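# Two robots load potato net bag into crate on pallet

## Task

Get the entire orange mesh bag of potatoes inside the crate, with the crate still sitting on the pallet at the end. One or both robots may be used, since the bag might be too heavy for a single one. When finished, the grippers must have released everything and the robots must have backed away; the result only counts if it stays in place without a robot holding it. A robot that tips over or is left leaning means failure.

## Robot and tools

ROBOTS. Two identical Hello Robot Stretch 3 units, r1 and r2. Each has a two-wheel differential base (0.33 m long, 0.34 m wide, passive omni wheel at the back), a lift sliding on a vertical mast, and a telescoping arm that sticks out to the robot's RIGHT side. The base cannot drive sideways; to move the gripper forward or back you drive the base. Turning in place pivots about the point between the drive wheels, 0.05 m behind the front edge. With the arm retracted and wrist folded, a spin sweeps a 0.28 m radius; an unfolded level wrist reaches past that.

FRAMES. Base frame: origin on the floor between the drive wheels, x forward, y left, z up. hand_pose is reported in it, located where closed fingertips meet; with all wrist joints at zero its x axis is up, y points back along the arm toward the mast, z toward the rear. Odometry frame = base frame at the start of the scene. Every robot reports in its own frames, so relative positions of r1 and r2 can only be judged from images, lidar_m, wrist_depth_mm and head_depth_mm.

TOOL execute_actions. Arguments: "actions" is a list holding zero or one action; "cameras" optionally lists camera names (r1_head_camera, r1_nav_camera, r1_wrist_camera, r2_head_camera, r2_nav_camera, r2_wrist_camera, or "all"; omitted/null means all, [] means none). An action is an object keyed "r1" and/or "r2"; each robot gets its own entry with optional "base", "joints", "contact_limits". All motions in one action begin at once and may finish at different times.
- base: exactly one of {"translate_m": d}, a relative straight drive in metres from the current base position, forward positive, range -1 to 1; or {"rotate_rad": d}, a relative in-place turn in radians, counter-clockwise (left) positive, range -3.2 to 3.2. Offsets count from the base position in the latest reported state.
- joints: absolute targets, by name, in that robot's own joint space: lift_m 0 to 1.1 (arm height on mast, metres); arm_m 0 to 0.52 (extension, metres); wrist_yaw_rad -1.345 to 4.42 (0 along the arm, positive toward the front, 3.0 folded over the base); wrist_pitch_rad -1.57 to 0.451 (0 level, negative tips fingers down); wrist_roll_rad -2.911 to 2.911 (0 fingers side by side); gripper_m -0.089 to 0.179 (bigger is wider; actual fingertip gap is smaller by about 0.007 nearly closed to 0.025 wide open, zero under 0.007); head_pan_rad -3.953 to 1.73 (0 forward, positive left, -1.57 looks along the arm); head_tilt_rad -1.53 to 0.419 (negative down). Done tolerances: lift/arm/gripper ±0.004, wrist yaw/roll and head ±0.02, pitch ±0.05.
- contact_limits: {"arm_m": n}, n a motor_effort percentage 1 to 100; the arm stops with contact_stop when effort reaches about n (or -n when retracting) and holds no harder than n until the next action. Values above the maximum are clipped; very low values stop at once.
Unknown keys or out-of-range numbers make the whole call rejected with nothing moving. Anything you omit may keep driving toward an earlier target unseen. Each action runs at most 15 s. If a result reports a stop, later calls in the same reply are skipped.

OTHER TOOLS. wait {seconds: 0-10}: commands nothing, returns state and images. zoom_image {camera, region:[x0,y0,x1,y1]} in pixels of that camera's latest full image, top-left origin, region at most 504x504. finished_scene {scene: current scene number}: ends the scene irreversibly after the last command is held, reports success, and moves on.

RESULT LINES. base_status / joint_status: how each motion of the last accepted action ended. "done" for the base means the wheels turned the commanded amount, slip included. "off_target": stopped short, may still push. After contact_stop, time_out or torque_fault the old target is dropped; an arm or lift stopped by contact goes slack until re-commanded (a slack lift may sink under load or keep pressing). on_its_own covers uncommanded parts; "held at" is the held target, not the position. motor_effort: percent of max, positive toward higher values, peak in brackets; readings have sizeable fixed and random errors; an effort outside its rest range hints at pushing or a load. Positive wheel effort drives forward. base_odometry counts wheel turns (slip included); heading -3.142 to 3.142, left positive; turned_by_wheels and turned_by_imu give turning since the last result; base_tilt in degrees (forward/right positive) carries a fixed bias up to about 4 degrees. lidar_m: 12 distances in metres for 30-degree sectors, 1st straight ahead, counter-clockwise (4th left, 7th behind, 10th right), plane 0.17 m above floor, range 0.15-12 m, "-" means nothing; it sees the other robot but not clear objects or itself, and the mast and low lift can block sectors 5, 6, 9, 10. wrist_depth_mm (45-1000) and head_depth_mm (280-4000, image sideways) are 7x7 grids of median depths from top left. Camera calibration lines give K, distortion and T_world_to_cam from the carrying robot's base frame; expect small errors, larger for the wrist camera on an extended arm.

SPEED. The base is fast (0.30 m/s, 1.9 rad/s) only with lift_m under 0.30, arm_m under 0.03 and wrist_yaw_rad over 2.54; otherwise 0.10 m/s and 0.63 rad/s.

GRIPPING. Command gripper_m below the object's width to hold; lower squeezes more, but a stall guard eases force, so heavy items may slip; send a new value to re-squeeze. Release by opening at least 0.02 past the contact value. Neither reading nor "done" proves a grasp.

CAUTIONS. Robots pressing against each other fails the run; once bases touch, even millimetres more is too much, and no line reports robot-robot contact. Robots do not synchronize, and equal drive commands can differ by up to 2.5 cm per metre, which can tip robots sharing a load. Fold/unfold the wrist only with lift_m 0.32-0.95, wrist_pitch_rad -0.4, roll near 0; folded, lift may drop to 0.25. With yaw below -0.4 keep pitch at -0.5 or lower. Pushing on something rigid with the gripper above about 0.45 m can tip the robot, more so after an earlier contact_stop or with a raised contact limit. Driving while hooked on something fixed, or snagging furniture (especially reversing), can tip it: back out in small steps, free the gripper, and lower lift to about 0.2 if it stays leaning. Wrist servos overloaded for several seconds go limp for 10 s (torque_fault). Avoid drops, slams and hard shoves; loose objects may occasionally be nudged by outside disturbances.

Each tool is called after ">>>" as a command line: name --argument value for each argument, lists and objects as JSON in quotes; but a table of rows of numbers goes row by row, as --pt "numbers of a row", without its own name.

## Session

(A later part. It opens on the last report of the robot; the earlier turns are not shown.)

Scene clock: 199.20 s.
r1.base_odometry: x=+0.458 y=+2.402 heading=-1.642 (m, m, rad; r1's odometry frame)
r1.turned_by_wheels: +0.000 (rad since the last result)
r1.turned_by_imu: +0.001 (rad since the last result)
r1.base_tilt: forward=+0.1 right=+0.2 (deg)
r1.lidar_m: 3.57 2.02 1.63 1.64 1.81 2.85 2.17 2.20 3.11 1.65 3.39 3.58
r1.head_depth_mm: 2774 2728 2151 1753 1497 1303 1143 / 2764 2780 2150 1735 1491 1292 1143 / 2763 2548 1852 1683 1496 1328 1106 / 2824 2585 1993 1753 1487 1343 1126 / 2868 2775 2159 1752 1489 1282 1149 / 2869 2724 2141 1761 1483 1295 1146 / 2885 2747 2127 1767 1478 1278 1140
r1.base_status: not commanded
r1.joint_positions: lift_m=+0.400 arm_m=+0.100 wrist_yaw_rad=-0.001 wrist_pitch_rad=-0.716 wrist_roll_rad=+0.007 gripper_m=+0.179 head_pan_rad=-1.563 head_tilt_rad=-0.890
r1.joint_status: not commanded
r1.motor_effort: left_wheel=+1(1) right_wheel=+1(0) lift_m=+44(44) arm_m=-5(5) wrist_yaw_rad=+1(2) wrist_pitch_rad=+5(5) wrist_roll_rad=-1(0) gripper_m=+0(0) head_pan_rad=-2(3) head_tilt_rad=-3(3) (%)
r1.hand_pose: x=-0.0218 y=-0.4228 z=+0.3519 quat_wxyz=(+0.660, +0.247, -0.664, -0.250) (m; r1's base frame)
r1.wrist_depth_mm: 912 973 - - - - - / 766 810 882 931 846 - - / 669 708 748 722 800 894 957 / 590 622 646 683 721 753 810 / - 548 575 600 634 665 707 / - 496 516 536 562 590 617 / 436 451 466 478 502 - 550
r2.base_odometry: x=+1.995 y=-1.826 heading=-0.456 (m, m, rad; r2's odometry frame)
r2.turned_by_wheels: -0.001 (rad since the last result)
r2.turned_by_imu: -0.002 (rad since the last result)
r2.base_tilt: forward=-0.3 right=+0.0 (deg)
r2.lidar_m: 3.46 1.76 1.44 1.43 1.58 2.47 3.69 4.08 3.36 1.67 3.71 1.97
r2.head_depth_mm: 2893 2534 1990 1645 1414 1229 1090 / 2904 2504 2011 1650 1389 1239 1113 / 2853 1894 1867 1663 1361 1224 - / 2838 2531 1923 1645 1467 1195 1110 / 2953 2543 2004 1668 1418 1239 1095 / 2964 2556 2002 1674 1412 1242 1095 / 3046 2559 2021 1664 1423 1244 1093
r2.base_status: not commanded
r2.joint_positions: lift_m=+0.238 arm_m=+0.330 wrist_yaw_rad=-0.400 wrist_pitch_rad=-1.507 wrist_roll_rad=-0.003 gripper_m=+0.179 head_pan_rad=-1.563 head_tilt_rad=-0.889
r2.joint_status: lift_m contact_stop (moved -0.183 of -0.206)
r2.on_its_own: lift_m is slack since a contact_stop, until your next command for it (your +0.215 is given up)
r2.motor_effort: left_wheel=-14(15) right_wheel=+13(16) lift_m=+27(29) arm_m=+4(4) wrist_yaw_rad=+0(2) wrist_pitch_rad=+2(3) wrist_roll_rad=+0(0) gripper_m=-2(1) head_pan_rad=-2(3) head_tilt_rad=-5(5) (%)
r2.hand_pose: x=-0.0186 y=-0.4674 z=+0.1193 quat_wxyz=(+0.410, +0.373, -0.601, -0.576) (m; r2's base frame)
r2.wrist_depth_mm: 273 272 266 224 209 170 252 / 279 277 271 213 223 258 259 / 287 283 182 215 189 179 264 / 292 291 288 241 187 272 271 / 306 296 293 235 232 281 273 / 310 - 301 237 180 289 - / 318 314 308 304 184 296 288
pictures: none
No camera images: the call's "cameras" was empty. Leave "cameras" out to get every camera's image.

>>> execute_actions --actions '[{"r2":{"joints":{"lift_m":0.28}}}]' --cameras '["r2_wrist_camera","r2_head_camera"]'

Scene clock: 202.00 s.
r1.base_odometry: x=+0.458 y=+2.402 heading=-1.642 (m, m, rad; r1's odometry frame)
r1.turned_by_wheels: +0.000 (rad since the last result)
r1.turned_by_imu: +0.000 (rad since the last result)
r1.base_tilt: forward=+0.3 right=+0.3 (deg)
r1.lidar_m: 3.57 2.01 1.63 1.64 1.81 2.86 2.17 2.20 3.11 1.24 3.41 3.58
r1.head_depth_mm: 2796 2753 2137 1768 1489 1292 1142 / 2793 2771 2136 1762 1482 1289 1145 / 2828 2520 1887 1656 1491 1332 1105 / 2838 2506 1989 1752 1476 1338 1117 / 2902 2739 2168 1758 1489 1293 1138 / 2860 2761 2138 1754 1493 1288 1140 / 2906 2758 2148 1748 1489 1288 1143
r1.base_status: not commanded
r1.joint_positions: lift_m=+0.400 arm_m=+0.100 wrist_yaw_rad=-0.001 wrist_pitch_rad=-0.716 wrist_roll_rad=+0.007 gripper_m=+0.179 head_pan_rad=-1.563 head_tilt_rad=-0.890
r1.joint_status: not commanded
r1.motor_effort: left_wheel=+0(1) right_wheel=+0(0) lift_m=+44(44) arm_m=-5(5) wrist_yaw_rad=+1(1) wrist_pitch_rad=+5(5) wrist_roll_rad=-1(1) gripper_m=+0(0) head_pan_rad=-3(3) head_tilt_rad=-4(3) (%)
r1.hand_pose: x=-0.0218 y=-0.4228 z=+0.3519 quat_wxyz=(+0.660, +0.247, -0.664, -0.250) (m; r1's base frame)
r1.wrist_depth_mm: 917 968 - - - - - / 774 823 871 918 846 - - / 675 704 749 723 799 919 968 / 588 613 650 678 718 761 815 / - 547 577 597 629 665 693 / - 498 513 537 552 591 613 / 433 448 466 486 504 - 552
r2.base_odometry: x=+1.995 y=-1.826 heading=-0.455 (m, m, rad; r2's odometry frame)
r2.turned_by_wheels: +0.001 (rad since the last result)
r2.turned_by_imu: +0.001 (rad since the last result)
r2.base_tilt: forward=-0.3 right=-0.1 (deg)
r2.lidar_m: 3.47 1.76 1.43 1.43 1.58 2.47 3.69 4.08 3.38 1.67 3.70 1.98
r2.head_depth_mm: 2893 2506 2001 1654 1415 1233 1092 / 2876 2507 1993 1664 1386 1232 1109 / 2854 1881 1871 1657 1359 1224 - / 2872 2522 1932 1668 1485 1193 1116 / 2999 2531 2006 1667 1423 1235 1094 / 3019 2537 2016 1668 1419 1243 1101 / 3062 2535 2031 1657 1419 1241 1101
r2.base_status: not commanded
r2.joint_positions: lift_m=+0.279 arm_m=+0.330 wrist_yaw_rad=-0.400 wrist_pitch_rad=-1.501 wrist_roll_rad=-0.003 gripper_m=+0.179 head_pan_rad=-1.563 head_tilt_rad=-0.889
r2.joint_status: all done
r2.motor_effort: left_wheel=-4(14) right_wheel=+1(13) lift_m=+40(41) arm_m=+4(4) wrist_yaw_rad=+0(1) wrist_pitch_rad=+0(2) wrist_roll_rad=+0(0) gripper_m=-1(1) head_pan_rad=-3(2) head_tilt_rad=-5(5) (%)
r2.hand_pose: x=-0.0192 y=-0.4688 z=+0.1608 quat_wxyz=(+0.412, +0.371, -0.602, -0.575) (m; r2's base frame)
r2.wrist_depth_mm: 314 312 306 245 241 205 288 / 319 320 313 252 260 297 292 / 333 324 316 256 220 306 306 / 340 333 328 281 225 312 312 / 346 338 334 276 230 321 318 / 355 - 344 283 222 330 - / 367 359 353 347 342 339 332
pictures: r2_head_camera (sideways: a quarter turn clockwise sets it upright), r2_wrist_camera
camera_calibration (this result's frames):
r2_head_camera: T_world_to_cam=[[0.057148, 0.774311, -0.63022, 0.837006], [0.998258, -0.0535734, 0.0246993, -0.039035], [-0.0146381, -0.630533, -0.776024, 0.970046], [0, 0, 0, 1]] pos_world=[0.00533342, -0.0385478, 1.28124]
r2_wrist_camera: T_world_to_cam=[[-0.882424, 0.470081, -0.0187686, 0.218133], [0.464784, 0.877268, 0.119899, 0.430984], [0.0728275, 0.0970788, -0.992609, 0.373224], [0, 0, 0, 1]] pos_world=[-0.0350096, -0.51686, 0.322885]
Images, in order (width x height): r2_head_camera 896x504, r2_wrist_camera 644x364.

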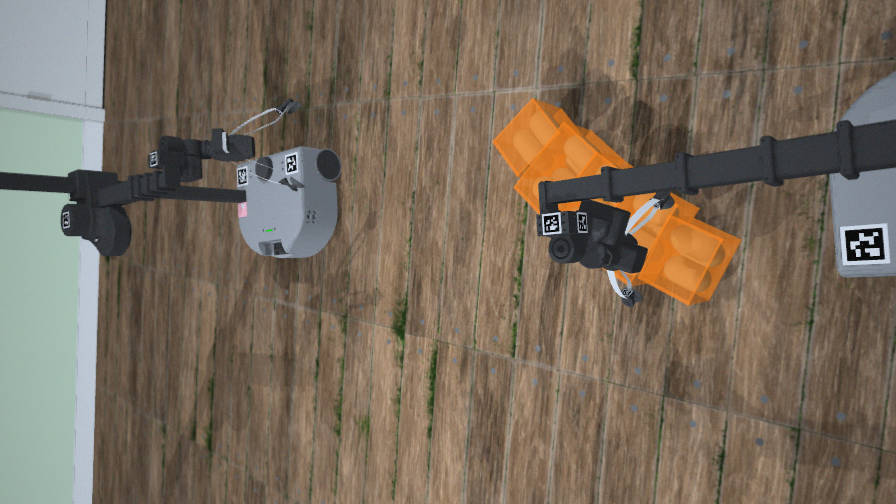

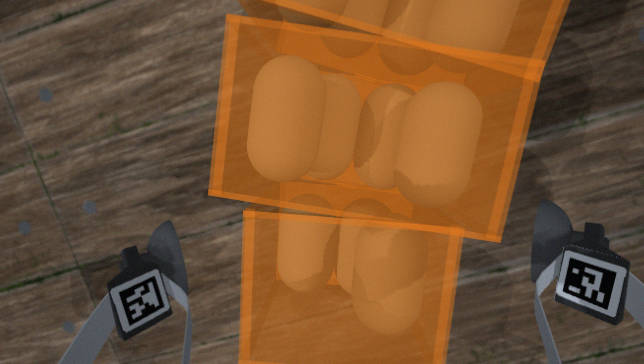

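>>> execute_actions --actions '[{"r2":{"joints":{"arm_m":0.24}}}]' --cameras '["r2_wrist_camera"]'

>>> execute_actions --actions '[{"r2":{"joints":{"lift_m":0.215}}}]' --cameras '[]'

>>> execute_actions --actions '[{"r2":{"joints":{"gripper_m":0.0}}}]' --cameras '[]'

>>> execute_actions --actions '[{"r2":{"joints":{"lift_m":0.3,"wrist_yaw_rad":0,"gripper_m":-0.03},"base":{"translate_m":-0.33}}}]' --cameras '[]'

>>> execute_actions --actions '[{"r2":{"joints":{"arm_m":0.45,"gripper_m":-0.02}}}]' --cameras '["r2_head_camera","r1_head_camera"]'

Scene clock: 209.83 s.
r1.base_odometry: x=+0.458 y=+2.402 heading=-1.642 (m, m, rad; r1's odometry frame)
r1.turned_by_wheels: +0.000 (rad since the last result)
r1.turned_by_imu: +0.001 (rad since the last result)
r1.base_tilt: forward=+0.1 right=+0.3 (deg)
r1.lidar_m: 3.57 2.02 1.63 1.64 1.81 2.85 2.17 2.20 1.30 1.65 3.39 3.58
r1.head_depth_mm: 2775 2743 2152 1768 1495 1290 1143 / 2806 2728 2147 1757 1491 1297 1148 / 2772 2530 1880 1675 1498 1330 1101 / 2850 2548 1982 1768 1494 1343 1123 / 2888 2759 2133 1770 1495 1288 1145 / 2897 2782 2128 1758 1484 1292 1140 / 2903 2714 2135 1760 1480 1287 1138
r1.base_status: not commanded
r1.joint_positions: lift_m=+0.400 arm_m=+0.100 wrist_yaw_rad=-0.001 wrist_pitch_rad=-0.716 wrist_roll_rad=+0.007 gripper_m=+0.179 head_pan_rad=-1.563 head_tilt_rad=-0.890
r1.joint_status: not commanded
r1.motor_effort: left_wheel=-1(1) right_wheel=+0(0) lift_m=+45(44) arm_m=-5(5) wrist_yaw_rad=+1(2) wrist_pitch_rad=+5(5) wrist_roll_rad=+0(1) gripper_m=+0(1) head_pan_rad=-2(3) head_tilt_rad=-3(4) (%)
r1.hand_pose: x=-0.0218 y=-0.4228 z=+0.3519 quat_wxyz=(+0.660, +0.247, -0.664, -0.250) (m; r1's base frame)
r1.wrist_depth_mm: 905 992 - - - - - / 766 820 866 920 848 - - / 669 707 746 723 811 897 965 / 589 619 643 687 720 755 813 / - 548 574 592 626 662 695 / - 494 512 533 559 597 611 / 435 453 468 481 502 - 550
r2.base_odometry: x=+1.995 y=-1.826 heading=-0.455 (m, m, rad; r2's odometry frame)
r2.turned_by_wheels: +0.000 (rad since the last result)
r2.turned_by_imu: +0.001 (rad since the last result)
r2.base_tilt: forward=-0.4 right=-0.1 (deg)
r2.lidar_m: 3.49 1.76 1.44 1.43 1.58 2.48 3.69 4.08 3.35 1.67 3.72 1.97
r2.head_depth_mm: 2942 2512 2003 1656 1412 1229 1091 / 2951 2512 1992 1654 1386 1240 1112 / 2841 1886 1851 1659 1357 1223 - / 2858 2538 1930 1656 1443 1195 1113 / 2999 2520 2004 1658 1413 1237 1101 / 2959 2515 2011 1669 1423 1239 1099 / 3018 2559 2007 1660 1421 1243 1097
r2.base_status: not commanded
r2.joint_positions: lift_m=+0.279 arm_m=+0.240 wrist_yaw_rad=-0.400 wrist_pitch_rad=-1.501 wrist_roll_rad=-0.003 gripper_m=+0.179 head_pan_rad=-1.563 head_tilt_rad=-0.889
r2.joint_status: all done
r2.motor_effort: left_wheel=-4(4) right_wheel=+1(1) lift_m=+40(40) arm_m=-3(2) wrist_yaw_rad=+0(0) wrist_pitch_rad=+0(1) wrist_roll_rad=+0(0) gripper_m=+0(0) head_pan_rad=-2(2) head_tilt_rad=-4(5) (%)
r2.hand_pose: x=-0.0192 y=-0.3795 z=+0.1608 quat_wxyz=(+0.412, +0.371, -0.602, -0.575) (m; r2's base frame)
r2.wrist_depth_mm: 315 312 212 247 205 292 287 / 322 316 311 257 299 300 294 / 329 326 320 216 312 306 301 / 336 332 326 215 315 313 306 / 350 337 336 335 325 325 313 / 358 - 344 340 331 332 - / 365 361 354 353 341 334 -
pictures: r2_wrist_camera
camera_calibration (this result's frames):
r2_wrist_camera: T_world_to_cam=[[-0.882428, 0.470072, -0.0188132, 0.176112], [0.464807, 0.877324, 0.119406, 0.352763], [0.0726348, 0.0966231, -0.992667, 0.364388], [0, 0, 0, 1]] pos_world=[-0.0350281, -0.427481, 0.322907]
Images, in order (width x height): r2_wrist_camera 644x364.

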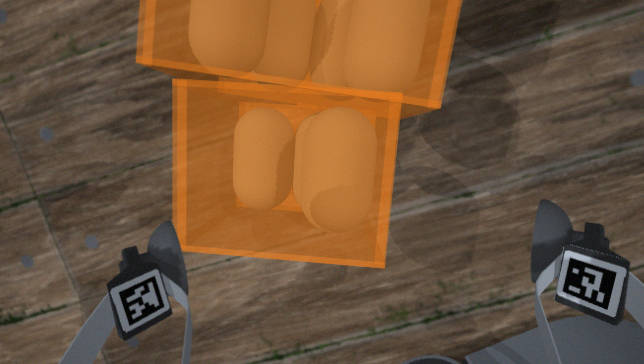

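Scene clock: 211.97 s.
r1.base_odometry: x=+0.458 y=+2.402 heading=-1.642 (m, m, rad; r1's odometry frame)
r1.turned_by_wheels: +0.000 (rad since the last result)
r1.turned_by_imu: +0.000 (rad since the last result)
r1.base_tilt: forward=-0.1 right=+0.5 (deg)
r1.lidar_m: 3.56 2.02 1.63 1.64 1.81 2.85 2.16 2.19 3.11 1.65 3.40 3.60
r1.head_depth_mm: 2819 2734 2135 1775 1486 1301 1145 / 2801 2757 2156 1723 1490 1293 1151 / 2807 2570 1870 1668 1493 1335 1107 / 2820 2553 1951 1763 1483 1340 1131 / 2904 2738 2157 1752 1488 1295 1142 / 2864 2732 2158 1743 1478 1297 1138 / 2941 2752 2135 1753 1490 1293 1144
r1.base_status: not commanded
r1.joint_positions: lift_m=+0.400 arm_m=+0.100 wrist_yaw_rad=-0.001 wrist_pitch_rad=-0.716 wrist_roll_rad=+0.007 gripper_m=+0.179 head_pan_rad=-1.563 head_tilt_rad=-0.890
r1.joint_status: not commanded
r1.motor_effort: left_wheel=+0(0) right_wheel=+0(0) lift_m=+44(44) arm_m=-5(5) wrist_yaw_rad=+1(1) wrist_pitch_rad=+5(5) wrist_roll_rad=+0(0) gripper_m=+0(0) head_pan_rad=-3(3) head_tilt_rad=-3(4) (%)
r1.hand_pose: x=-0.0218 y=-0.4228 z=+0.3519 quat_wxyz=(+0.660, +0.247, -0.664, -0.250) (m; r1's base frame)
r1.wrist_depth_mm: 907 981 - - - - - / 776 820 876 919 846 - - / 671 705 750 723 804 907 971 / 587 621 644 682 720 762 798 / - 550 575 599 625 660 692 / - 495 515 530 557 592 609 / 432 447 465 485 502 - 549
r2.base_odometry: x=+1.995 y=-1.826 heading=-0.455 (m, m, rad; r2's odometry frame)
r2.turned_by_wheels: +0.000 (rad since the last result)
r2.turned_by_imu: -0.012 (rad since the last result)
r2.base_tilt: forward=-0.3 right=-0.1 (deg)
r2.lidar_m: 3.58 1.78 1.44 1.43 1.57 2.44 3.70 4.07 3.35 1.67 3.68 1.98
r2.head_depth_mm: 2904 2519 1995 1652 1413 1235 1096 / 2917 2524 1990 1652 1384 1230 1107 / 2840 1883 1892 1660 1365 1239 - / 2865 2532 1892 1655 1416 1194 1111 / 2989 2513 2012 1664 1419 1244 1099 / 2966 2550 2010 1666 1421 1234 1098 / 3010 2546 2031 1669 1418 1242 1097
r2.base_status: not commanded
r2.joint_positions: lift_m=+0.248 arm_m=+0.240 wrist_yaw_rad=-0.400 wrist_pitch_rad=-1.516 wrist_roll_rad=-0.001 gripper_m=+0.179 head_pan_rad=-1.564 head_tilt_rad=-0.890
r2.joint_status: lift_m contact_stop (moved -0.031 of -0.064)
r2.on_its_own: lift_m is slack since a contact_stop, until your next command for it (your +0.215 is given up)
r2.motor_effort: left_wheel=+1(5) right_wheel=-3(7) lift_m=+27(32) arm_m=-2(3) wrist_yaw_rad=+0(1) wrist_pitch_rad=+5(7) wrist_roll_rad=-1(1) gripper_m=-1(2) head_pan_rad=-2(1) head_tilt_rad=-4(4) (%)
r2.hand_pose: x=-0.0177 y=-0.3759 z=+0.1300 quat_wxyz=(+0.407, +0.375, -0.599, -0.579) (m; r2's base frame)
r2.wrist_depth_mm: 284 280 190 218 176 265 260 / 294 293 285 236 273 270 262 / 299 296 240 182 283 276 272 / 309 303 244 183 288 282 279 / 314 315 309 299 297 290 284 / 328 - 316 310 305 301 - / 339 334 322 319 311 304 303
pictures: none
No camera images: the call's "cameras" was empty. Leave "cameras" out to get every camera's image.

not run: a stop came earlier in this reply.

not run: a stop came earlier in this reply.

not run: a stop came earlier in this reply.

>>> execute_actions --actions '[{"r2":{"joints":{"lift_m":0.28,"arm_m":0.28},"base":{"translate_m":0.05}}}]' --cameras '["r2_wrist_camera"]'

>>> execute_actions --actions '[{"r2":{"joints":{"lift_m":0.215}}}]' --cameras '[]'

>>> execute_actions --actions '[{"r2":{"joints":{"gripper_m":0.0}}}]' --cameras '[]'

>>> execute_actions --actions '[{"r2":{"joints":{"lift_m":0.3,"wrist_yaw_rad":0,"gripper_m":-0.03},"base":{"translate_m":-0.38}}}]' --cameras '[]'

>>> execute_actions --actions '[{"r2":{"joints":{"arm_m":0.45,"gripper_m":-0.02}}}]' --cameras '["r2_head_camera","r1_head_camera"]'

Scene clock: 217.93 s.
r1.base_odometry: x=+0.458 y=+2.402 heading=-1.642 (m, m, rad; r1's odometry frame)
r1.turned_by_wheels: +0.000 (rad since the last result)
r1.turned_by_imu: +0.000 (rad since the last result)
r1.base_tilt: forward=+0.1 right=+0.3 (deg)
r1.lidar_m: 3.57 2.01 1.63 1.64 1.81 2.86 2.17 2.19 3.09 1.66 3.40 3.60
r1.head_depth_mm: 2750 2761 2159 1766 1498 1298 1143 / 2830 2766 2026 1735 1499 1292 1140 / 2762 2445 1929 1667 1501 1334 1113 / 2904 2624 2008 1754 1490 1345 1126 / 2874 2755 2141 1756 1482 1290 1141 / 2856 2767 2159 1753 1487 1289 1148 / 2925 2670 2153 1747 1488 1298 1141
r1.base_status: not commanded
r1.joint_positions: lift_m=+0.400 arm_m=+0.100 wrist_yaw_rad=-0.001 wrist_pitch_rad=-0.716 wrist_roll_rad=+0.007 gripper_m=+0.179 head_pan_rad=-1.563 head_tilt_rad=-0.890
r1.joint_status: not commanded
r1.motor_effort: left_wheel=+0(0) right_wheel=+0(0) lift_m=+44(44) arm_m=-5(5) wrist_yaw_rad=+1(2) wrist_pitch_rad=+5(5) wrist_roll_rad=-1(1) gripper_m=+0(0) head_pan_rad=-3(3) head_tilt_rad=-4(3) (%)
r1.hand_pose: x=-0.0218 y=-0.4228 z=+0.3519 quat_wxyz=(+0.660, +0.247, -0.664, -0.250) (m; r1's base frame)
r1.wrist_depth_mm: 921 980 - - - - - / 772 823 882 917 842 - - / 675 697 749 727 809 897 966 / 591 619 648 688 720 765 808 / - 546 571 604 631 660 695 / - 496 514 536 561 590 615 / 432 451 465 481 497 - 549
r2.base_odometry: x=+2.040 y=-1.848 heading=-0.455 (m, m, rad; r2's odometry frame)
r2.turned_by_wheels: +0.000 (rad since the last result)
r2.turned_by_imu: +0.001 (rad since the last result)
r2.base_tilt: forward=-0.3 right=+0.0 (deg)
r2.lidar_m: 3.53 1.77 1.44 1.42 1.56 2.41 3.74 4.11 3.35 1.68 3.70 1.93
r2.head_depth_mm: 2889 2504 1995 1638 1414 1231 1090 / 2930 2509 1984 1659 1377 1238 1113 / 1623 2338 1880 1663 1375 1208 - / 2942 2517 1942 1659 1450 1198 1113 / 2970 2542 2005 1664 1416 1239 1101 / 3023 2537 2015 1670 1423 1239 1096 / 3020 2538 2018 1669 1416 1243 1096
r2.base_status: done
r2.joint_positions: lift_m=+0.279 arm_m=+0.280 wrist_yaw_rad=-0.400 wrist_pitch_rad=-1.501 wrist_roll_rad=-0.004 gripper_m=+0.179 head_pan_rad=-1.564 head_tilt_rad=-0.890
r2.joint_status: all done
r2.motor_effort: left_wheel=-2(9) right_wheel=+0(4) lift_m=+39(40) arm_m=+4(4) wrist_yaw_rad=+0(0) wrist_pitch_rad=+0(4) wrist_roll_rad=+1(0) gripper_m=+0(1) head_pan_rad=-2(2) head_tilt_rad=-4(4) (%)
r2.hand_pose: x=-0.0192 y=-0.4189 z=+0.1608 quat_wxyz=(+0.412, +0.371, -0.601, -0.575) (m; r2's base frame)
r2.wrist_depth_mm: 315 312 308 207 243 202 290 / 324 316 312 225 248 294 295 / 333 325 319 312 258 306 303 / 337 332 327 271 211 313 308 / 346 342 334 329 221 324 315 / 356 - 340 340 332 331 - / 365 362 356 349 343 337 335
pictures: r2_wrist_camera
camera_calibration (this result's frames):
r2_wrist_camera: T_world_to_cam=[[-0.882957, 0.469081, -0.0187074, 0.194188], [0.463803, 0.8778, 0.119808, 0.387355], [0.0726211, 0.0971091, -0.992621, 0.368386], [0, 0, 0, 1]] pos_world=[-0.0349489, -0.466884, 0.322892]
Images, in order (width x height): r2_wrist_camera 644x364.

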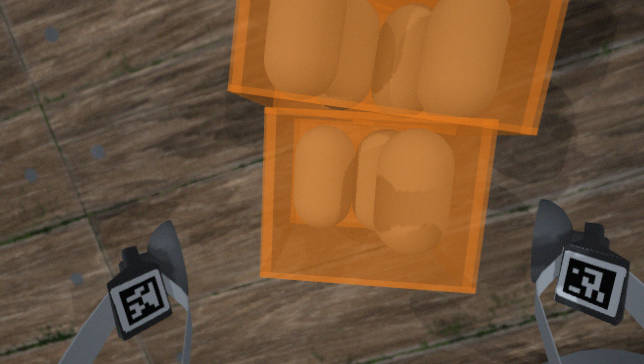

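Scene clock: 219.37 s.
r1.base_odometry: x=+0.458 y=+2.402 heading=-1.642 (m, m, rad; r1's odometry frame)
r1.turned_by_wheels: +0.000 (rad since the last result)
r1.turned_by_imu: +0.000 (rad since the last result)
r1.base_tilt: forward=+0.2 right=+0.3 (deg)
r1.lidar_m: 3.57 2.02 1.63 1.64 1.81 2.86 2.17 2.20 3.11 1.67 3.41 3.60
r1.head_depth_mm: 2745 2752 2167 1770 1485 1287 1143 / 2783 2738 2087 1718 1491 1292 1141 / 2786 2438 1907 1673 1487 1335 1106 / 2824 2617 2029 1753 1488 1344 1120 / 2876 2754 2141 1763 1491 1289 1142 / 2891 2738 2131 1755 1490 1302 1138 / 2918 2746 2120 1751 1499 1287 1142
r1.base_status: not commanded
r1.joint_positions: lift_m=+0.400 arm_m=+0.100 wrist_yaw_rad=-0.001 wrist_pitch_rad=-0.716 wrist_roll_rad=+0.007 gripper_m=+0.179 head_pan_rad=-1.563 head_tilt_rad=-0.890
r1.joint_status: not commanded
r1.motor_effort: left_wheel=+0(0) right_wheel=+0(0) lift_m=+44(44) arm_m=-5(5) wrist_yaw_rad=+1(1) wrist_pitch_rad=+5(5) wrist_roll_rad=+0(1) gripper_m=+0(0) head_pan_rad=-3(3) head_tilt_rad=-3(3) (%)
r1.hand_pose: x=-0.0218 y=-0.4228 z=+0.3519 quat_wxyz=(+0.660, +0.247, -0.664, -0.250) (m; r1's base frame)
r1.wrist_depth_mm: 912 989 - - - - - / 769 816 873 921 855 - - / 673 704 738 729 792 900 968 / 590 618 649 683 715 757 809 / - 548 571 601 628 662 698 / - 496 514 538 554 586 613 / 433 450 467 480 503 - 545
r2.base_odometry: x=+2.040 y=-1.848 heading=-0.455 (m, m, rad; r2's odometry frame)
r2.turned_by_wheels: +0.000 (rad since the last result)
r2.turned_by_imu: +0.000 (rad since the last result)
r2.base_tilt: forward=-0.3 right=-0.1 (deg)
r2.lidar_m: 3.56 1.77 1.43 1.42 1.56 2.42 3.74 4.12 3.37 1.68 3.69 1.93
r2.head_depth_mm: 2902 2498 1989 1669 1411 1232 1094 / 2912 2519 1991 1659 1379 1227 1111 / 1628 2347 1865 1660 1365 1234 - / 2936 2510 1953 1667 1443 1195 1114 / 2965 2518 2012 1676 1415 1237 1093 / 3033 2532 2011 1661 1415 1233 1098 / 2965 2527 1995 1665 1425 1240 1105
r2.base_status: not commanded
r2.joint_positions: lift_m=+0.216 arm_m=+0.280 wrist_yaw_rad=-0.400 wrist_pitch_rad=-1.501 wrist_roll_rad=-0.004 gripper_m=+0.179 head_pan_rad=-1.564 head_tilt_rad=-0.890
r2.joint_status: all done
r2.motor_effort: left_wheel=-4(4) right_wheel=+3(6) lift_m=+14(33) arm_m=+4(4) wrist_yaw_rad=+0(0) wrist_pitch_rad=+0(1) wrist_roll_rad=+0(0) gripper_m=+0(0) head_pan_rad=-2(2) head_tilt_rad=-4(4) (%)
r2.hand_pose: x=-0.0192 y=-0.4188 z=+0.0970 quat_wxyz=(+0.412, +0.371, -0.601, -0.575) (m; r2's base frame)
r2.wrist_depth_mm: 252 250 245 151 188 141 231 / 258 254 252 194 193 147 237 / 265 261 258 251 205 246 243 / 272 266 264 203 151 251 250 / 281 275 270 214 152 257 253 / 287 - 275 273 168 266 - / 293 292 285 281 275 271 266
pictures: none
No camera images: the call's "cameras" was empty. Leave "cameras" out to get every camera's image.

Scene clock: 221.63 s.
r1.base_odometry: x=+0.458 y=+2.402 heading=-1.642 (m, m, rad; r1's odometry frame)
r1.turned_by_wheels: +0.000 (rad since the last result)
r1.turned_by_imu: +0.000 (rad since the last result)
r1.base_tilt: forward=+0.1 right=+0.2 (deg)
r1.lidar_m: 3.56 2.01 1.63 1.64 1.81 2.86 2.16 2.19 3.11 1.66 3.41 3.60
r1.head_depth_mm: 2771 2774 2153 1752 1484 1292 1144 / 2798 2755 2083 1714 1493 1291 1139 / 2776 2422 1905 1667 1489 1343 1108 / 2895 2624 2010 1764 1483 1348 1129 / 2845 2744 2120 1763 1491 1295 1140 / 2873 2742 2124 1766 1486 1297 1141 / 2949 2741 2127 1741 1475 1285 1139
r1.base_status: not commanded
r1.joint_positions: lift_m=+0.400 arm_m=+0.100 wrist_yaw_rad=-0.001 wrist_pitch_rad=-0.716 wrist_roll_rad=+0.007 gripper_m=+0.179 head_pan_rad=-1.563 head_tilt_rad=-0.890
r1.joint_status: not commanded
r1.motor_effort: left_wheel=+0(1) right_wheel=+0(0) lift_m=+44(44) arm_m=-5(5) wrist_yaw_rad=+1(1) wrist_pitch_rad=+5(5) wrist_roll_rad=+0(0) gripper_m=+0(1) head_pan_rad=-3(2) head_tilt_rad=-3(3) (%)
r1.hand_pose: x=-0.0218 y=-0.4228 z=+0.3519 quat_wxyz=(+0.660, +0.247, -0.664, -0.250) (m; r1's base frame)
r1.wrist_depth_mm: 923 992 - - - - - / 773 830 870 912 836 - - / 671 702 735 723 806 911 968 / 593 613 653 680 711 763 803 / - 551 572 596 627 663 700 / - 495 511 532 558 594 617 / 435 449 466 483 501 - 547
r2.base_odometry: x=+2.040 y=-1.848 heading=-0.455 (m, m, rad; r2's odometry frame)
r2.turned_by_wheels: +0.000 (rad since the last result)
r2.turned_by_imu: +0.000 (rad since the last result)
r2.base_tilt: forward=-0.3 right=+0.0 (deg)
r2.lidar_m: 3.57 1.76 1.43 1.42 1.56 2.43 3.76 4.11 3.37 1.68 3.70 1.93
r2.head_depth_mm: 2923 2513 2002 1647 1410 1229 1090 / 2904 2497 1994 1664 1376 1234 1111 / 1639 2341 1867 1658 1363 1233 - / 2963 2549 1945 1654 1442 1191 1112 / 2971 2566 2015 1667 1421 1232 1093 / 3033 2551 2012 1667 1415 1233 1098 / 3028 2565 1999 1669 1420 1237 1100
r2.base_status: not commanded
r2.joint_positions: lift_m=+0.216 arm_m=+0.280 wrist_yaw_rad=-0.403 wrist_pitch_rad=-1.504 wrist_roll_rad=+0.008 gripper_m=+0.005 head_pan_rad=-1.564 head_tilt_rad=-0.890
r2.joint_status: gripper_m off_target (ended at +0.005, target +0.000)
r2.motor_effort: left_wheel=-4(4) right_wheel=+5(5) lift_m=+15(15) arm_m=+4(4) wrist_yaw_rad=+4(3) wrist_pitch_rad=+2(1) wrist_roll_rad=-4(4) gripper_m=-100(98) head_pan_rad=-2(3) head_tilt_rad=-4(4) (%)
r2.hand_pose: x=-0.0189 y=-0.4182 z=+0.0970 quat_wxyz=(+0.407, +0.367, -0.604, -0.579) (m; r2's base frame)
r2.wrist_depth_mm: 253 249 154 159 185 140 231 / 257 254 252 197 192 148 239 / 264 260 259 214 198 245 242 / 272 268 263 202 148 254 250 / 278 277 269 215 150 257 255 / 287 282 279 274 167 267 259 / 296 289 284 279 277 272 268
pictures: none
No camera images: the call's "cameras" was empty. Leave "cameras" out to get every camera's image.

Scene clock: 226.77 s.
r1.base_odometry: x=+0.458 y=+2.402 heading=-1.642 (m, m, rad; r1's odometry frame)
r1.turned_by_wheels: +0.000 (rad since the last result)
r1.turned_by_imu: +0.001 (rad since the last result)
r1.base_tilt: forward=+0.3 right=+0.2 (deg)
r1.lidar_m: 3.56 2.02 1.63 1.64 1.81 2.85 2.17 2.19 3.11 1.19 3.40 3.59
r1.head_depth_mm: 2742 2726 2137 1759 1503 1291 1138 / 2799 2780 2152 1761 1487 1289 1145 / 2811 2743 2141 1751 1488 1329 1110 / 2892 2720 2058 1670 1469 1333 1125 / 2847 1905 1834 1674 1488 1284 1142 / 2916 2650 2084 1757 1486 1294 1143 / 2941 2722 2148 1758 1483 1288 1146
r1.base_status: not commanded
r1.joint_positions: lift_m=+0.400 arm_m=+0.100 wrist_yaw_rad=-0.001 wrist_pitch_rad=-0.716 wrist_roll_rad=+0.007 gripper_m=+0.179 head_pan_rad=-1.563 head_tilt_rad=-0.890
r1.joint_status: not commanded
r1.motor_effort: left_wheel=+0(0) right_wheel=+0(0) lift_m=+43(44) arm_m=-5(5) wrist_yaw_rad=+1(0) wrist_pitch_rad=+5(5) wrist_roll_rad=+0(0) gripper_m=+0(0) head_pan_rad=-3(3) head_tilt_rad=-3(3) (%)
r1.hand_pose: x=-0.0218 y=-0.4228 z=+0.3519 quat_wxyz=(+0.660, +0.247, -0.664, -0.250) (m; r1's base frame)
r1.wrist_depth_mm: 912 991 - 899 - - - / 777 810 885 797 - - - / 673 707 734 683 835 900 975 / 592 620 640 680 714 757 813 / - 546 571 597 630 663 705 / - 495 512 534 556 591 609 / 437 452 468 482 505 - 549
r2.base_odometry: x=+1.699 y=-1.681 heading=-0.455 (m, m, rad; r2's odometry frame)
r2.turned_by_wheels: +0.001 (rad since the last result)
r2.turned_by_imu: +0.001 (rad since the last result)
r2.base_tilt: forward=-0.3 right=+0.0 (deg)
r2.lidar_m: 3.69 1.83 1.49 1.48 1.62 2.52 3.37 3.71 3.32 0.38 3.63 2.28
r2.head_depth_mm: 2849 2497 2007 1650 1411 1230 1089 / 2888 2529 1997 1652 1409 1236 1109 / 2893 2535 1988 1656 1445 1227 - / 2914 2502 1897 1660 1371 1172 1111 / 2808 1906 1870 1670 1388 1234 1097 / 2931 2541 2017 1665 1414 1235 1094 / 3009 2555 2015 1675 1427 1240 1097
r2.base_status: done
r2.joint_positions: lift_m=+0.299 arm_m=+0.280 wrist_yaw_rad=+0.073 wrist_pitch_rad=-1.501 wrist_roll_rad=-0.072 gripper_m=+0.005 head_pan_rad=-1.564 head_tilt_rad=-0.890
r2.joint_status: wrist_yaw_rad off_target (ended at +0.073, target +0.000); gripper_m off_target (ended at +0.005, target -0.030); the others done
r2.on_its_own: wrist_yaw_rad is held at +0.050, not at your +0.000, by its stall guard, which is still easing; gripper_m is held at +0.002, not at your -0.030, by its stall guard, which is still easing
r2.motor_effort: left_wheel=+10(19) right_wheel=-9(12) lift_m=+49(51) arm_m=+3(4) wrist_yaw_rad=-27(55) wrist_pitch_rad=+0(10) wrist_roll_rad=+26(35) gripper_m=-63(98) head_pan_rad=-1(2) head_tilt_rad=-4(4) (%)
r2.hand_pose: x=-0.0221 y=-0.4187 z=+0.1804 quat_wxyz=(+0.552, +0.517, -0.479, -0.445) (m; r2's base frame)
r2.wrist_depth_mm: 332 325 226 271 193 310 307 / 338 334 198 243 189 316 316 / 352 339 341 237 240 327 318 / 358 351 345 229 163 334 326 / 370 359 353 213 157 342 337 / 370 370 364 221 156 351 339 / 385 377 373 369 362 356 354
pictures: none
No camera images: the call's "cameras" was empty. Leave "cameras" out to get every camera's image.

Scene clock: 229.27 s.
r1.base_odometry: x=+0.458 y=+2.402 heading=-1.642 (m, m, rad; r1's odometry frame)
r1.turned_by_wheels: +0.000 (rad since the last result)
r1.turned_by_imu: +0.000 (rad since the last result)
r1.base_tilt: forward=+0.1 right=+0.3 (deg)
r1.lidar_m: 3.57 2.01 1.63 1.64 1.81 2.86 2.17 2.20 3.12 1.05 3.41 3.60
r1.head_depth_mm: 2791 2788 2154 1757 1499 1301 1143 / 2804 2761 2133 1761 1481 1289 1144 / 2822 2752 2136 1760 1475 1326 1106 / 2829 2755 2104 1722 1411 1343 1128 / 2798 1892 1877 1709 1451 1302 1141 / 2878 2664 2085 1751 1493 1294 1141 / 2922 2734 2136 1752 1485 1291 1139
r1.base_status: not commanded
r1.joint_positions: lift_m=+0.400 arm_m=+0.100 wrist_yaw_rad=-0.001 wrist_pitch_rad=-0.716 wrist_roll_rad=+0.007 gripper_m=+0.179 head_pan_rad=-1.563 head_tilt_rad=-0.890
r1.joint_status: not commanded
r1.motor_effort: left_wheel=+0(1) right_wheel=+0(0) lift_m=+44(44) arm_m=-5(5) wrist_yaw_rad=+1(2) wrist_pitch_rad=+5(5) wrist_roll_rad=+0(0) gripper_m=+0(1) head_pan_rad=-3(2) head_tilt_rad=-2(3) (%)
r1.hand_pose: x=-0.0218 y=-0.4228 z=+0.3519 quat_wxyz=(+0.660, +0.247, -0.664, -0.250) (m; r1's base frame)
r1.wrist_depth_mm: 916 976 - - - - - / 774 819 873 759 996 - - / 674 710 748 656 850 897 970 / 591 623 649 575 720 769 808 / - 550 575 586 625 667 699 / - 495 510 536 557 597 613 / 431 446 469 484 502 - 550
r2.base_odometry: x=+1.699 y=-1.681 heading=-0.455 (m, m, rad; r2's odometry frame)
r2.turned_by_wheels: +0.000 (rad since the last result)
r2.turned_by_imu: +0.000 (rad since the last result)
r2.base_tilt: forward=-0.3 right=-0.1 (deg)
r2.lidar_m: 3.69 1.84 1.49 1.48 1.62 2.52 3.37 3.69 3.32 0.53 3.62 2.28
r2.head_depth_mm: 2843 2490 1993 1650 1417 1234 1095 / 2883 2491 1999 1663 1414 1235 1109 / 2911 2498 2005 1682 1419 1228 - / 2948 2523 1897 1698 1253 1243 1116 / 2795 1927 1866 1658 1393 1233 1093 / 2964 2534 1992 1665 1409 1233 1096 / 2981 2538 2011 1660 1428 1242 1097
r2.base_status: not commanded
r2.joint_positions: lift_m=+0.299 arm_m=+0.449 wrist_yaw_rad=+0.112 wrist_pitch_rad=-1.561 wrist_roll_rad=-0.057 gripper_m=-0.004 head_pan_rad=-1.564 head_tilt_rad=-0.890
r2.joint_status: gripper_m off_target (ended at -0.004, target -0.020); the others done
r2.on_its_own: wrist_yaw_rad is held at +0.090, not at your +0.000, by its stall guard, which is not easing now; gripper_m is held at -0.004, not at your -0.020, by its stall guard, which is still easing; wrist_yaw_rad is at rest, and its effort (-25) is outside its rest range (-12 to +12)
r2.motor_effort: left_wheel=+4(10) right_wheel=-3(9) lift_m=+46(48) arm_m=+9(11) wrist_yaw_rad=-25(27) wrist_pitch_rad=+18(21) wrist_roll_rad=+20(26) gripper_m=-11(98) head_pan_rad=-1(2) head_tilt_rad=-4(4) (%)
r2.hand_pose: x=-0.0240 y=-0.5729 z=+0.1814 quat_wxyz=(+0.543, +0.538, -0.458, -0.454) (m; r2's base frame)
r2.wrist_depth_mm: 320 317 224 273 197 302 299 / 336 328 202 243 188 309 307 / 344 341 210 237 230 321 321 / 360 354 343 246 166 330 328 / 372 364 359 215 157 345 340 / 387 381 375 213 154 360 346 / 400 390 386 384 378 371 362
pictures: r1_head_camera (sideways: a quarter turn clockwise sets it upright), r2_head_camera (sideways: a quarter turn clockwise sets it upright)
camera_calibration (this result's frames):
r1_head_camera: T_world_to_cam=[[0.0415205, 0.727021, -0.685359, 0.910587], [0.998269, -0.0587899, -0.00188648, -0.00140662], [-0.0416637, -0.684094, -0.728203, 0.905745], [0, 0, 0, 1]] pos_world=[0.00133287, -0.042484, 1.28364]
r2_head_camera: T_world_to_cam=[[0.0575184, 0.77485, -0.629522, 0.836096], [0.998233, -0.0540784, 0.0246442, -0.0389631], [-0.014948, -0.629827, -0.776591, 0.970786], [0, 0, 0, 1]] pos_world=[0.00531464, -0.0385288, 1.28121]
Images, in order (width x height): r1_head_camera 896x504, r2_head_camera 896x504.

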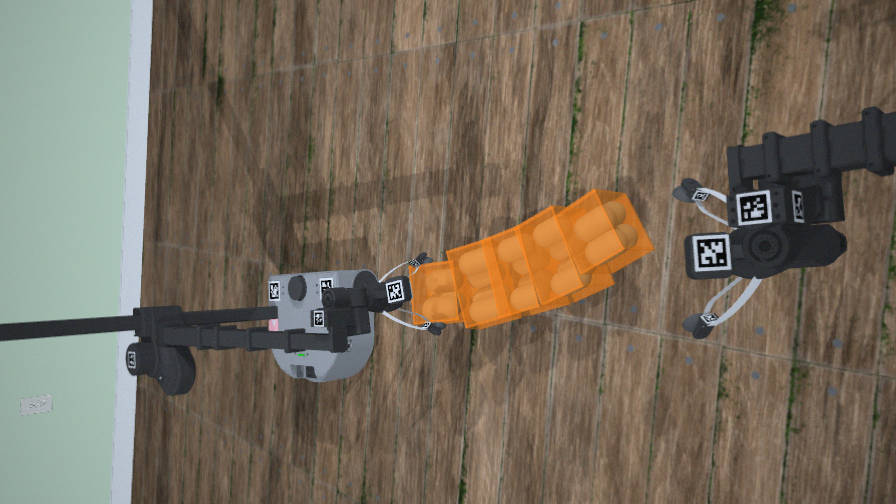

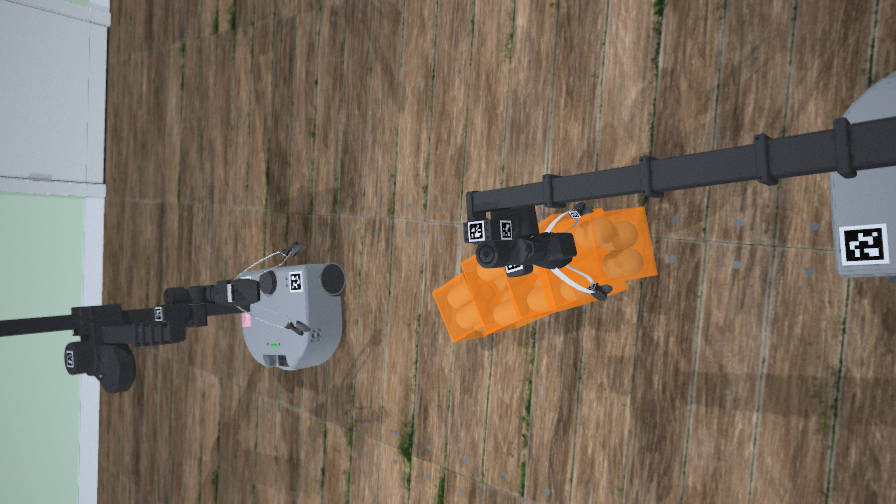

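>>> execute_actions --actions '[{"r1":{"joints":{"wrist_pitch_rad":-1.35,"wrist_yaw_rad":0.25,"arm_m":0.49,"lift_m":0.32},"base":{"translate_m":-0.06}},"r2":{"joints":{"gripper_m":-0.035,"lift_m":0.25}}}]' --cameras '["r1_wrist_camera","r1_head_camera","r2_wrist_camera"]'

Scene clock: 241.00 s.
r1.base_odometry: x=+0.462 y=+2.461 heading=-1.642 (m, m, rad; r1's odometry frame)
r1.turned_by_wheels: +0.000 (rad since the last result)
r1.turned_by_imu: +0.001 (rad since the last result)
r1.base_tilt: forward=+0.1 right=+0.3 (deg)
r1.lidar_m: 3.62 1.99 1.65 1.65 1.82 2.87 2.10 2.14 3.10 1.08 3.40 3.66
r1.head_depth_mm: 2766 2721 2141 1755 1488 1292 1141 / 2787 2761 2146 1759 1488 1289 1140 / 2814 2728 2138 1774 1482 1288 1143 / 2855 2767 2147 1803 1335 1286 1143 / 2819 2550 1882 1559 1456 1291 1135 / 2857 2456 1996 1752 1482 1297 1141 / 2914 2720 2141 1757 1474 1289 1138
r1.base_status: done
r1.joint_positions: lift_m=+0.320 arm_m=+0.490 wrist_yaw_rad=+0.248 wrist_pitch_rad=-1.350 wrist_roll_rad=+0.007 gripper_m=+0.179 head_pan_rad=-1.563 head_tilt_rad=-0.890
r1.joint_status: all done
r1.motor_effort: left_wheel=+0(6) right_wheel=+1(1) lift_m=+22(36) arm_m=+5(5) wrist_yaw_rad=+2(4) wrist_pitch_rad=+0(5) wrist_roll_rad=-1(0) gripper_m=+0(0) head_pan_rad=-2(3) head_tilt_rad=-3(3) (%)
r1.hand_pose: x=-0.0136 y=-0.6663 z=+0.2038 quat_wxyz=(+0.601, +0.505, -0.495, -0.372) (m; r1's base frame)
r1.wrist_depth_mm: 362 372 377 328 307 401 408 / 359 367 370 321 281 397 405 / 354 360 363 318 281 388 398 / 347 356 364 264 375 385 394 / - 351 357 253 370 380 387 / - 347 353 356 368 373 385 / 335 342 347 352 363 - 378
r2.base_odometry: x=+1.699 y=-1.681 heading=-0.455 (m, m, rad; r2's odometry frame)
r2.turned_by_wheels: +0.000 (rad since the last result)
r2.turned_by_imu: +0.002 (rad since the last result)
r2.base_tilt: forward=-0.4 right=+0.0 (deg)
r2.lidar_m: 3.71 1.84 1.49 1.48 1.62 2.52 3.37 3.69 3.31 1.64 3.65 2.28
r2.head_depth_mm: 2858 2478 1994 1657 1407 1233 1096 / 2910 2522 2003 1657 1406 1237 1110 / 2879 2538 1992 1665 1432 1234 - / 2976 2524 1993 1651 1302 1232 1109 / 2944 2364 1351 1630 1392 1240 1093 / 3001 2446 1931 1665 1406 1237 1101 / 2977 2515 2024 1676 1431 1238 1097
r2.base_status: not commanded
r2.joint_positions: lift_m=+0.250 arm_m=+0.449 wrist_yaw_rad=+0.111 wrist_pitch_rad=-1.561 wrist_roll_rad=-0.055 gripper_m=-0.015 head_pan_rad=-1.564 head_tilt_rad=-0.890
r2.joint_status: gripper_m off_target (ended at -0.015, target -0.035); the others done
r2.on_its_own: wrist_yaw_rad is held at +0.090, not at your +0.000, by its stall guard, which is not easing now; gripper_m is held at -0.018, not at your -0.035, by its stall guard, which is still easing; wrist_yaw_rad is at rest, and its effort (-25) is outside its rest range (-12 to +12)
r2.motor_effort: left_wheel=+5(4) right_wheel=-4(5) lift_m=+19(41) arm_m=+8(8) wrist_yaw_rad=-25(25) wrist_pitch_rad=+18(18) wrist_roll_rad=+19(20) gripper_m=-69(98) head_pan_rad=-1(3) head_tilt_rad=-5(4) (%)
r2.hand_pose: x=-0.0240 y=-0.5729 z=+0.1327 quat_wxyz=(+0.542, +0.537, -0.459, -0.455) (m; r2's base frame)
r2.wrist_depth_mm: 279 273 173 218 168 258 255 / 285 284 177 217 172 264 262 / 294 291 286 237 217 275 272 / 305 300 297 229 164 284 281 / 319 313 311 212 156 295 291 / 334 326 317 224 155 308 298 / 342 341 334 327 326 313 316
pictures: r1_head_camera (sideways: a quarter turn clockwise sets it upright), r1_wrist_camera, r2_wrist_camera
camera_calibration (this result's frames):
r1_head_camera: T_world_to_cam=[[0.0415206, 0.727021, -0.685359, 0.910587], [0.998269, -0.05879, -0.00188648, -0.00140663], [-0.0416638, -0.684094, -0.728203, 0.905745], [0, 0, 0, 1]] pos_world=[0.00133287, -0.042484, 1.28364]
r1_wrist_camera: T_world_to_cam=[[-0.92962, -0.359376, 0.0815823, -0.284716], [-0.364653, 0.929027, -0.0627425, 0.668647], [-0.053244, -0.0880759, -0.99469, 0.304691], [0, 0, 0, 1]] pos_world=[-0.00463007, -0.696675, 0.368254]
r2_wrist_camera: T_world_to_cam=[[-0.997247, -0.0730177, -0.0129162, -0.0524245], [-0.0741503, 0.981085, 0.178815, 0.566648], [-0.00038476, 0.17928, -0.983798, 0.39988], [0, 0, 0, 1]] pos_world=[-0.0101092, -0.631448, 0.291399]
Images, in order (width x height): r1_head_camera 896x504, r1_wrist_camera 644x364, r2_wrist_camera 644x364.

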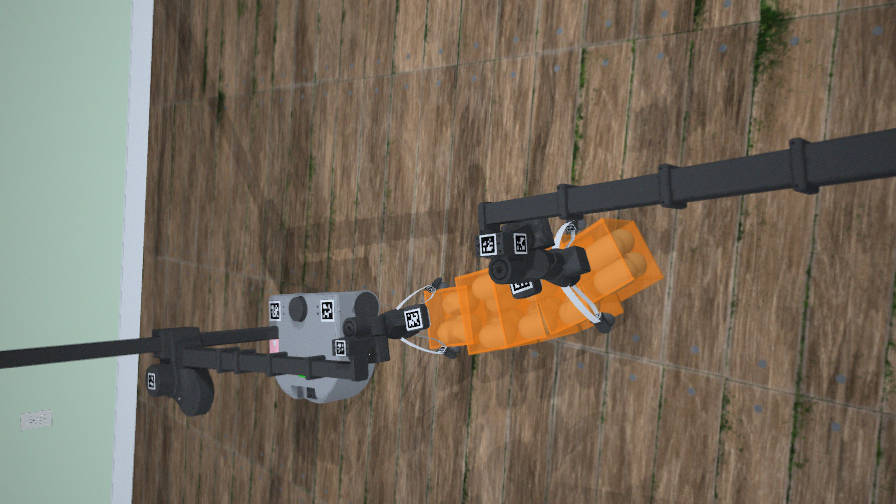

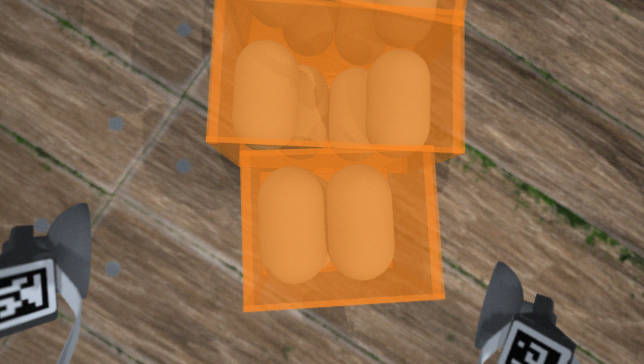

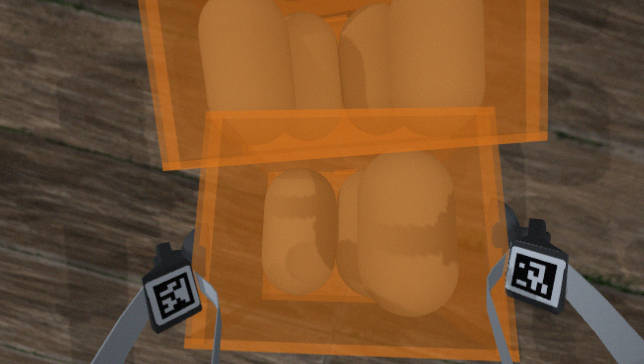

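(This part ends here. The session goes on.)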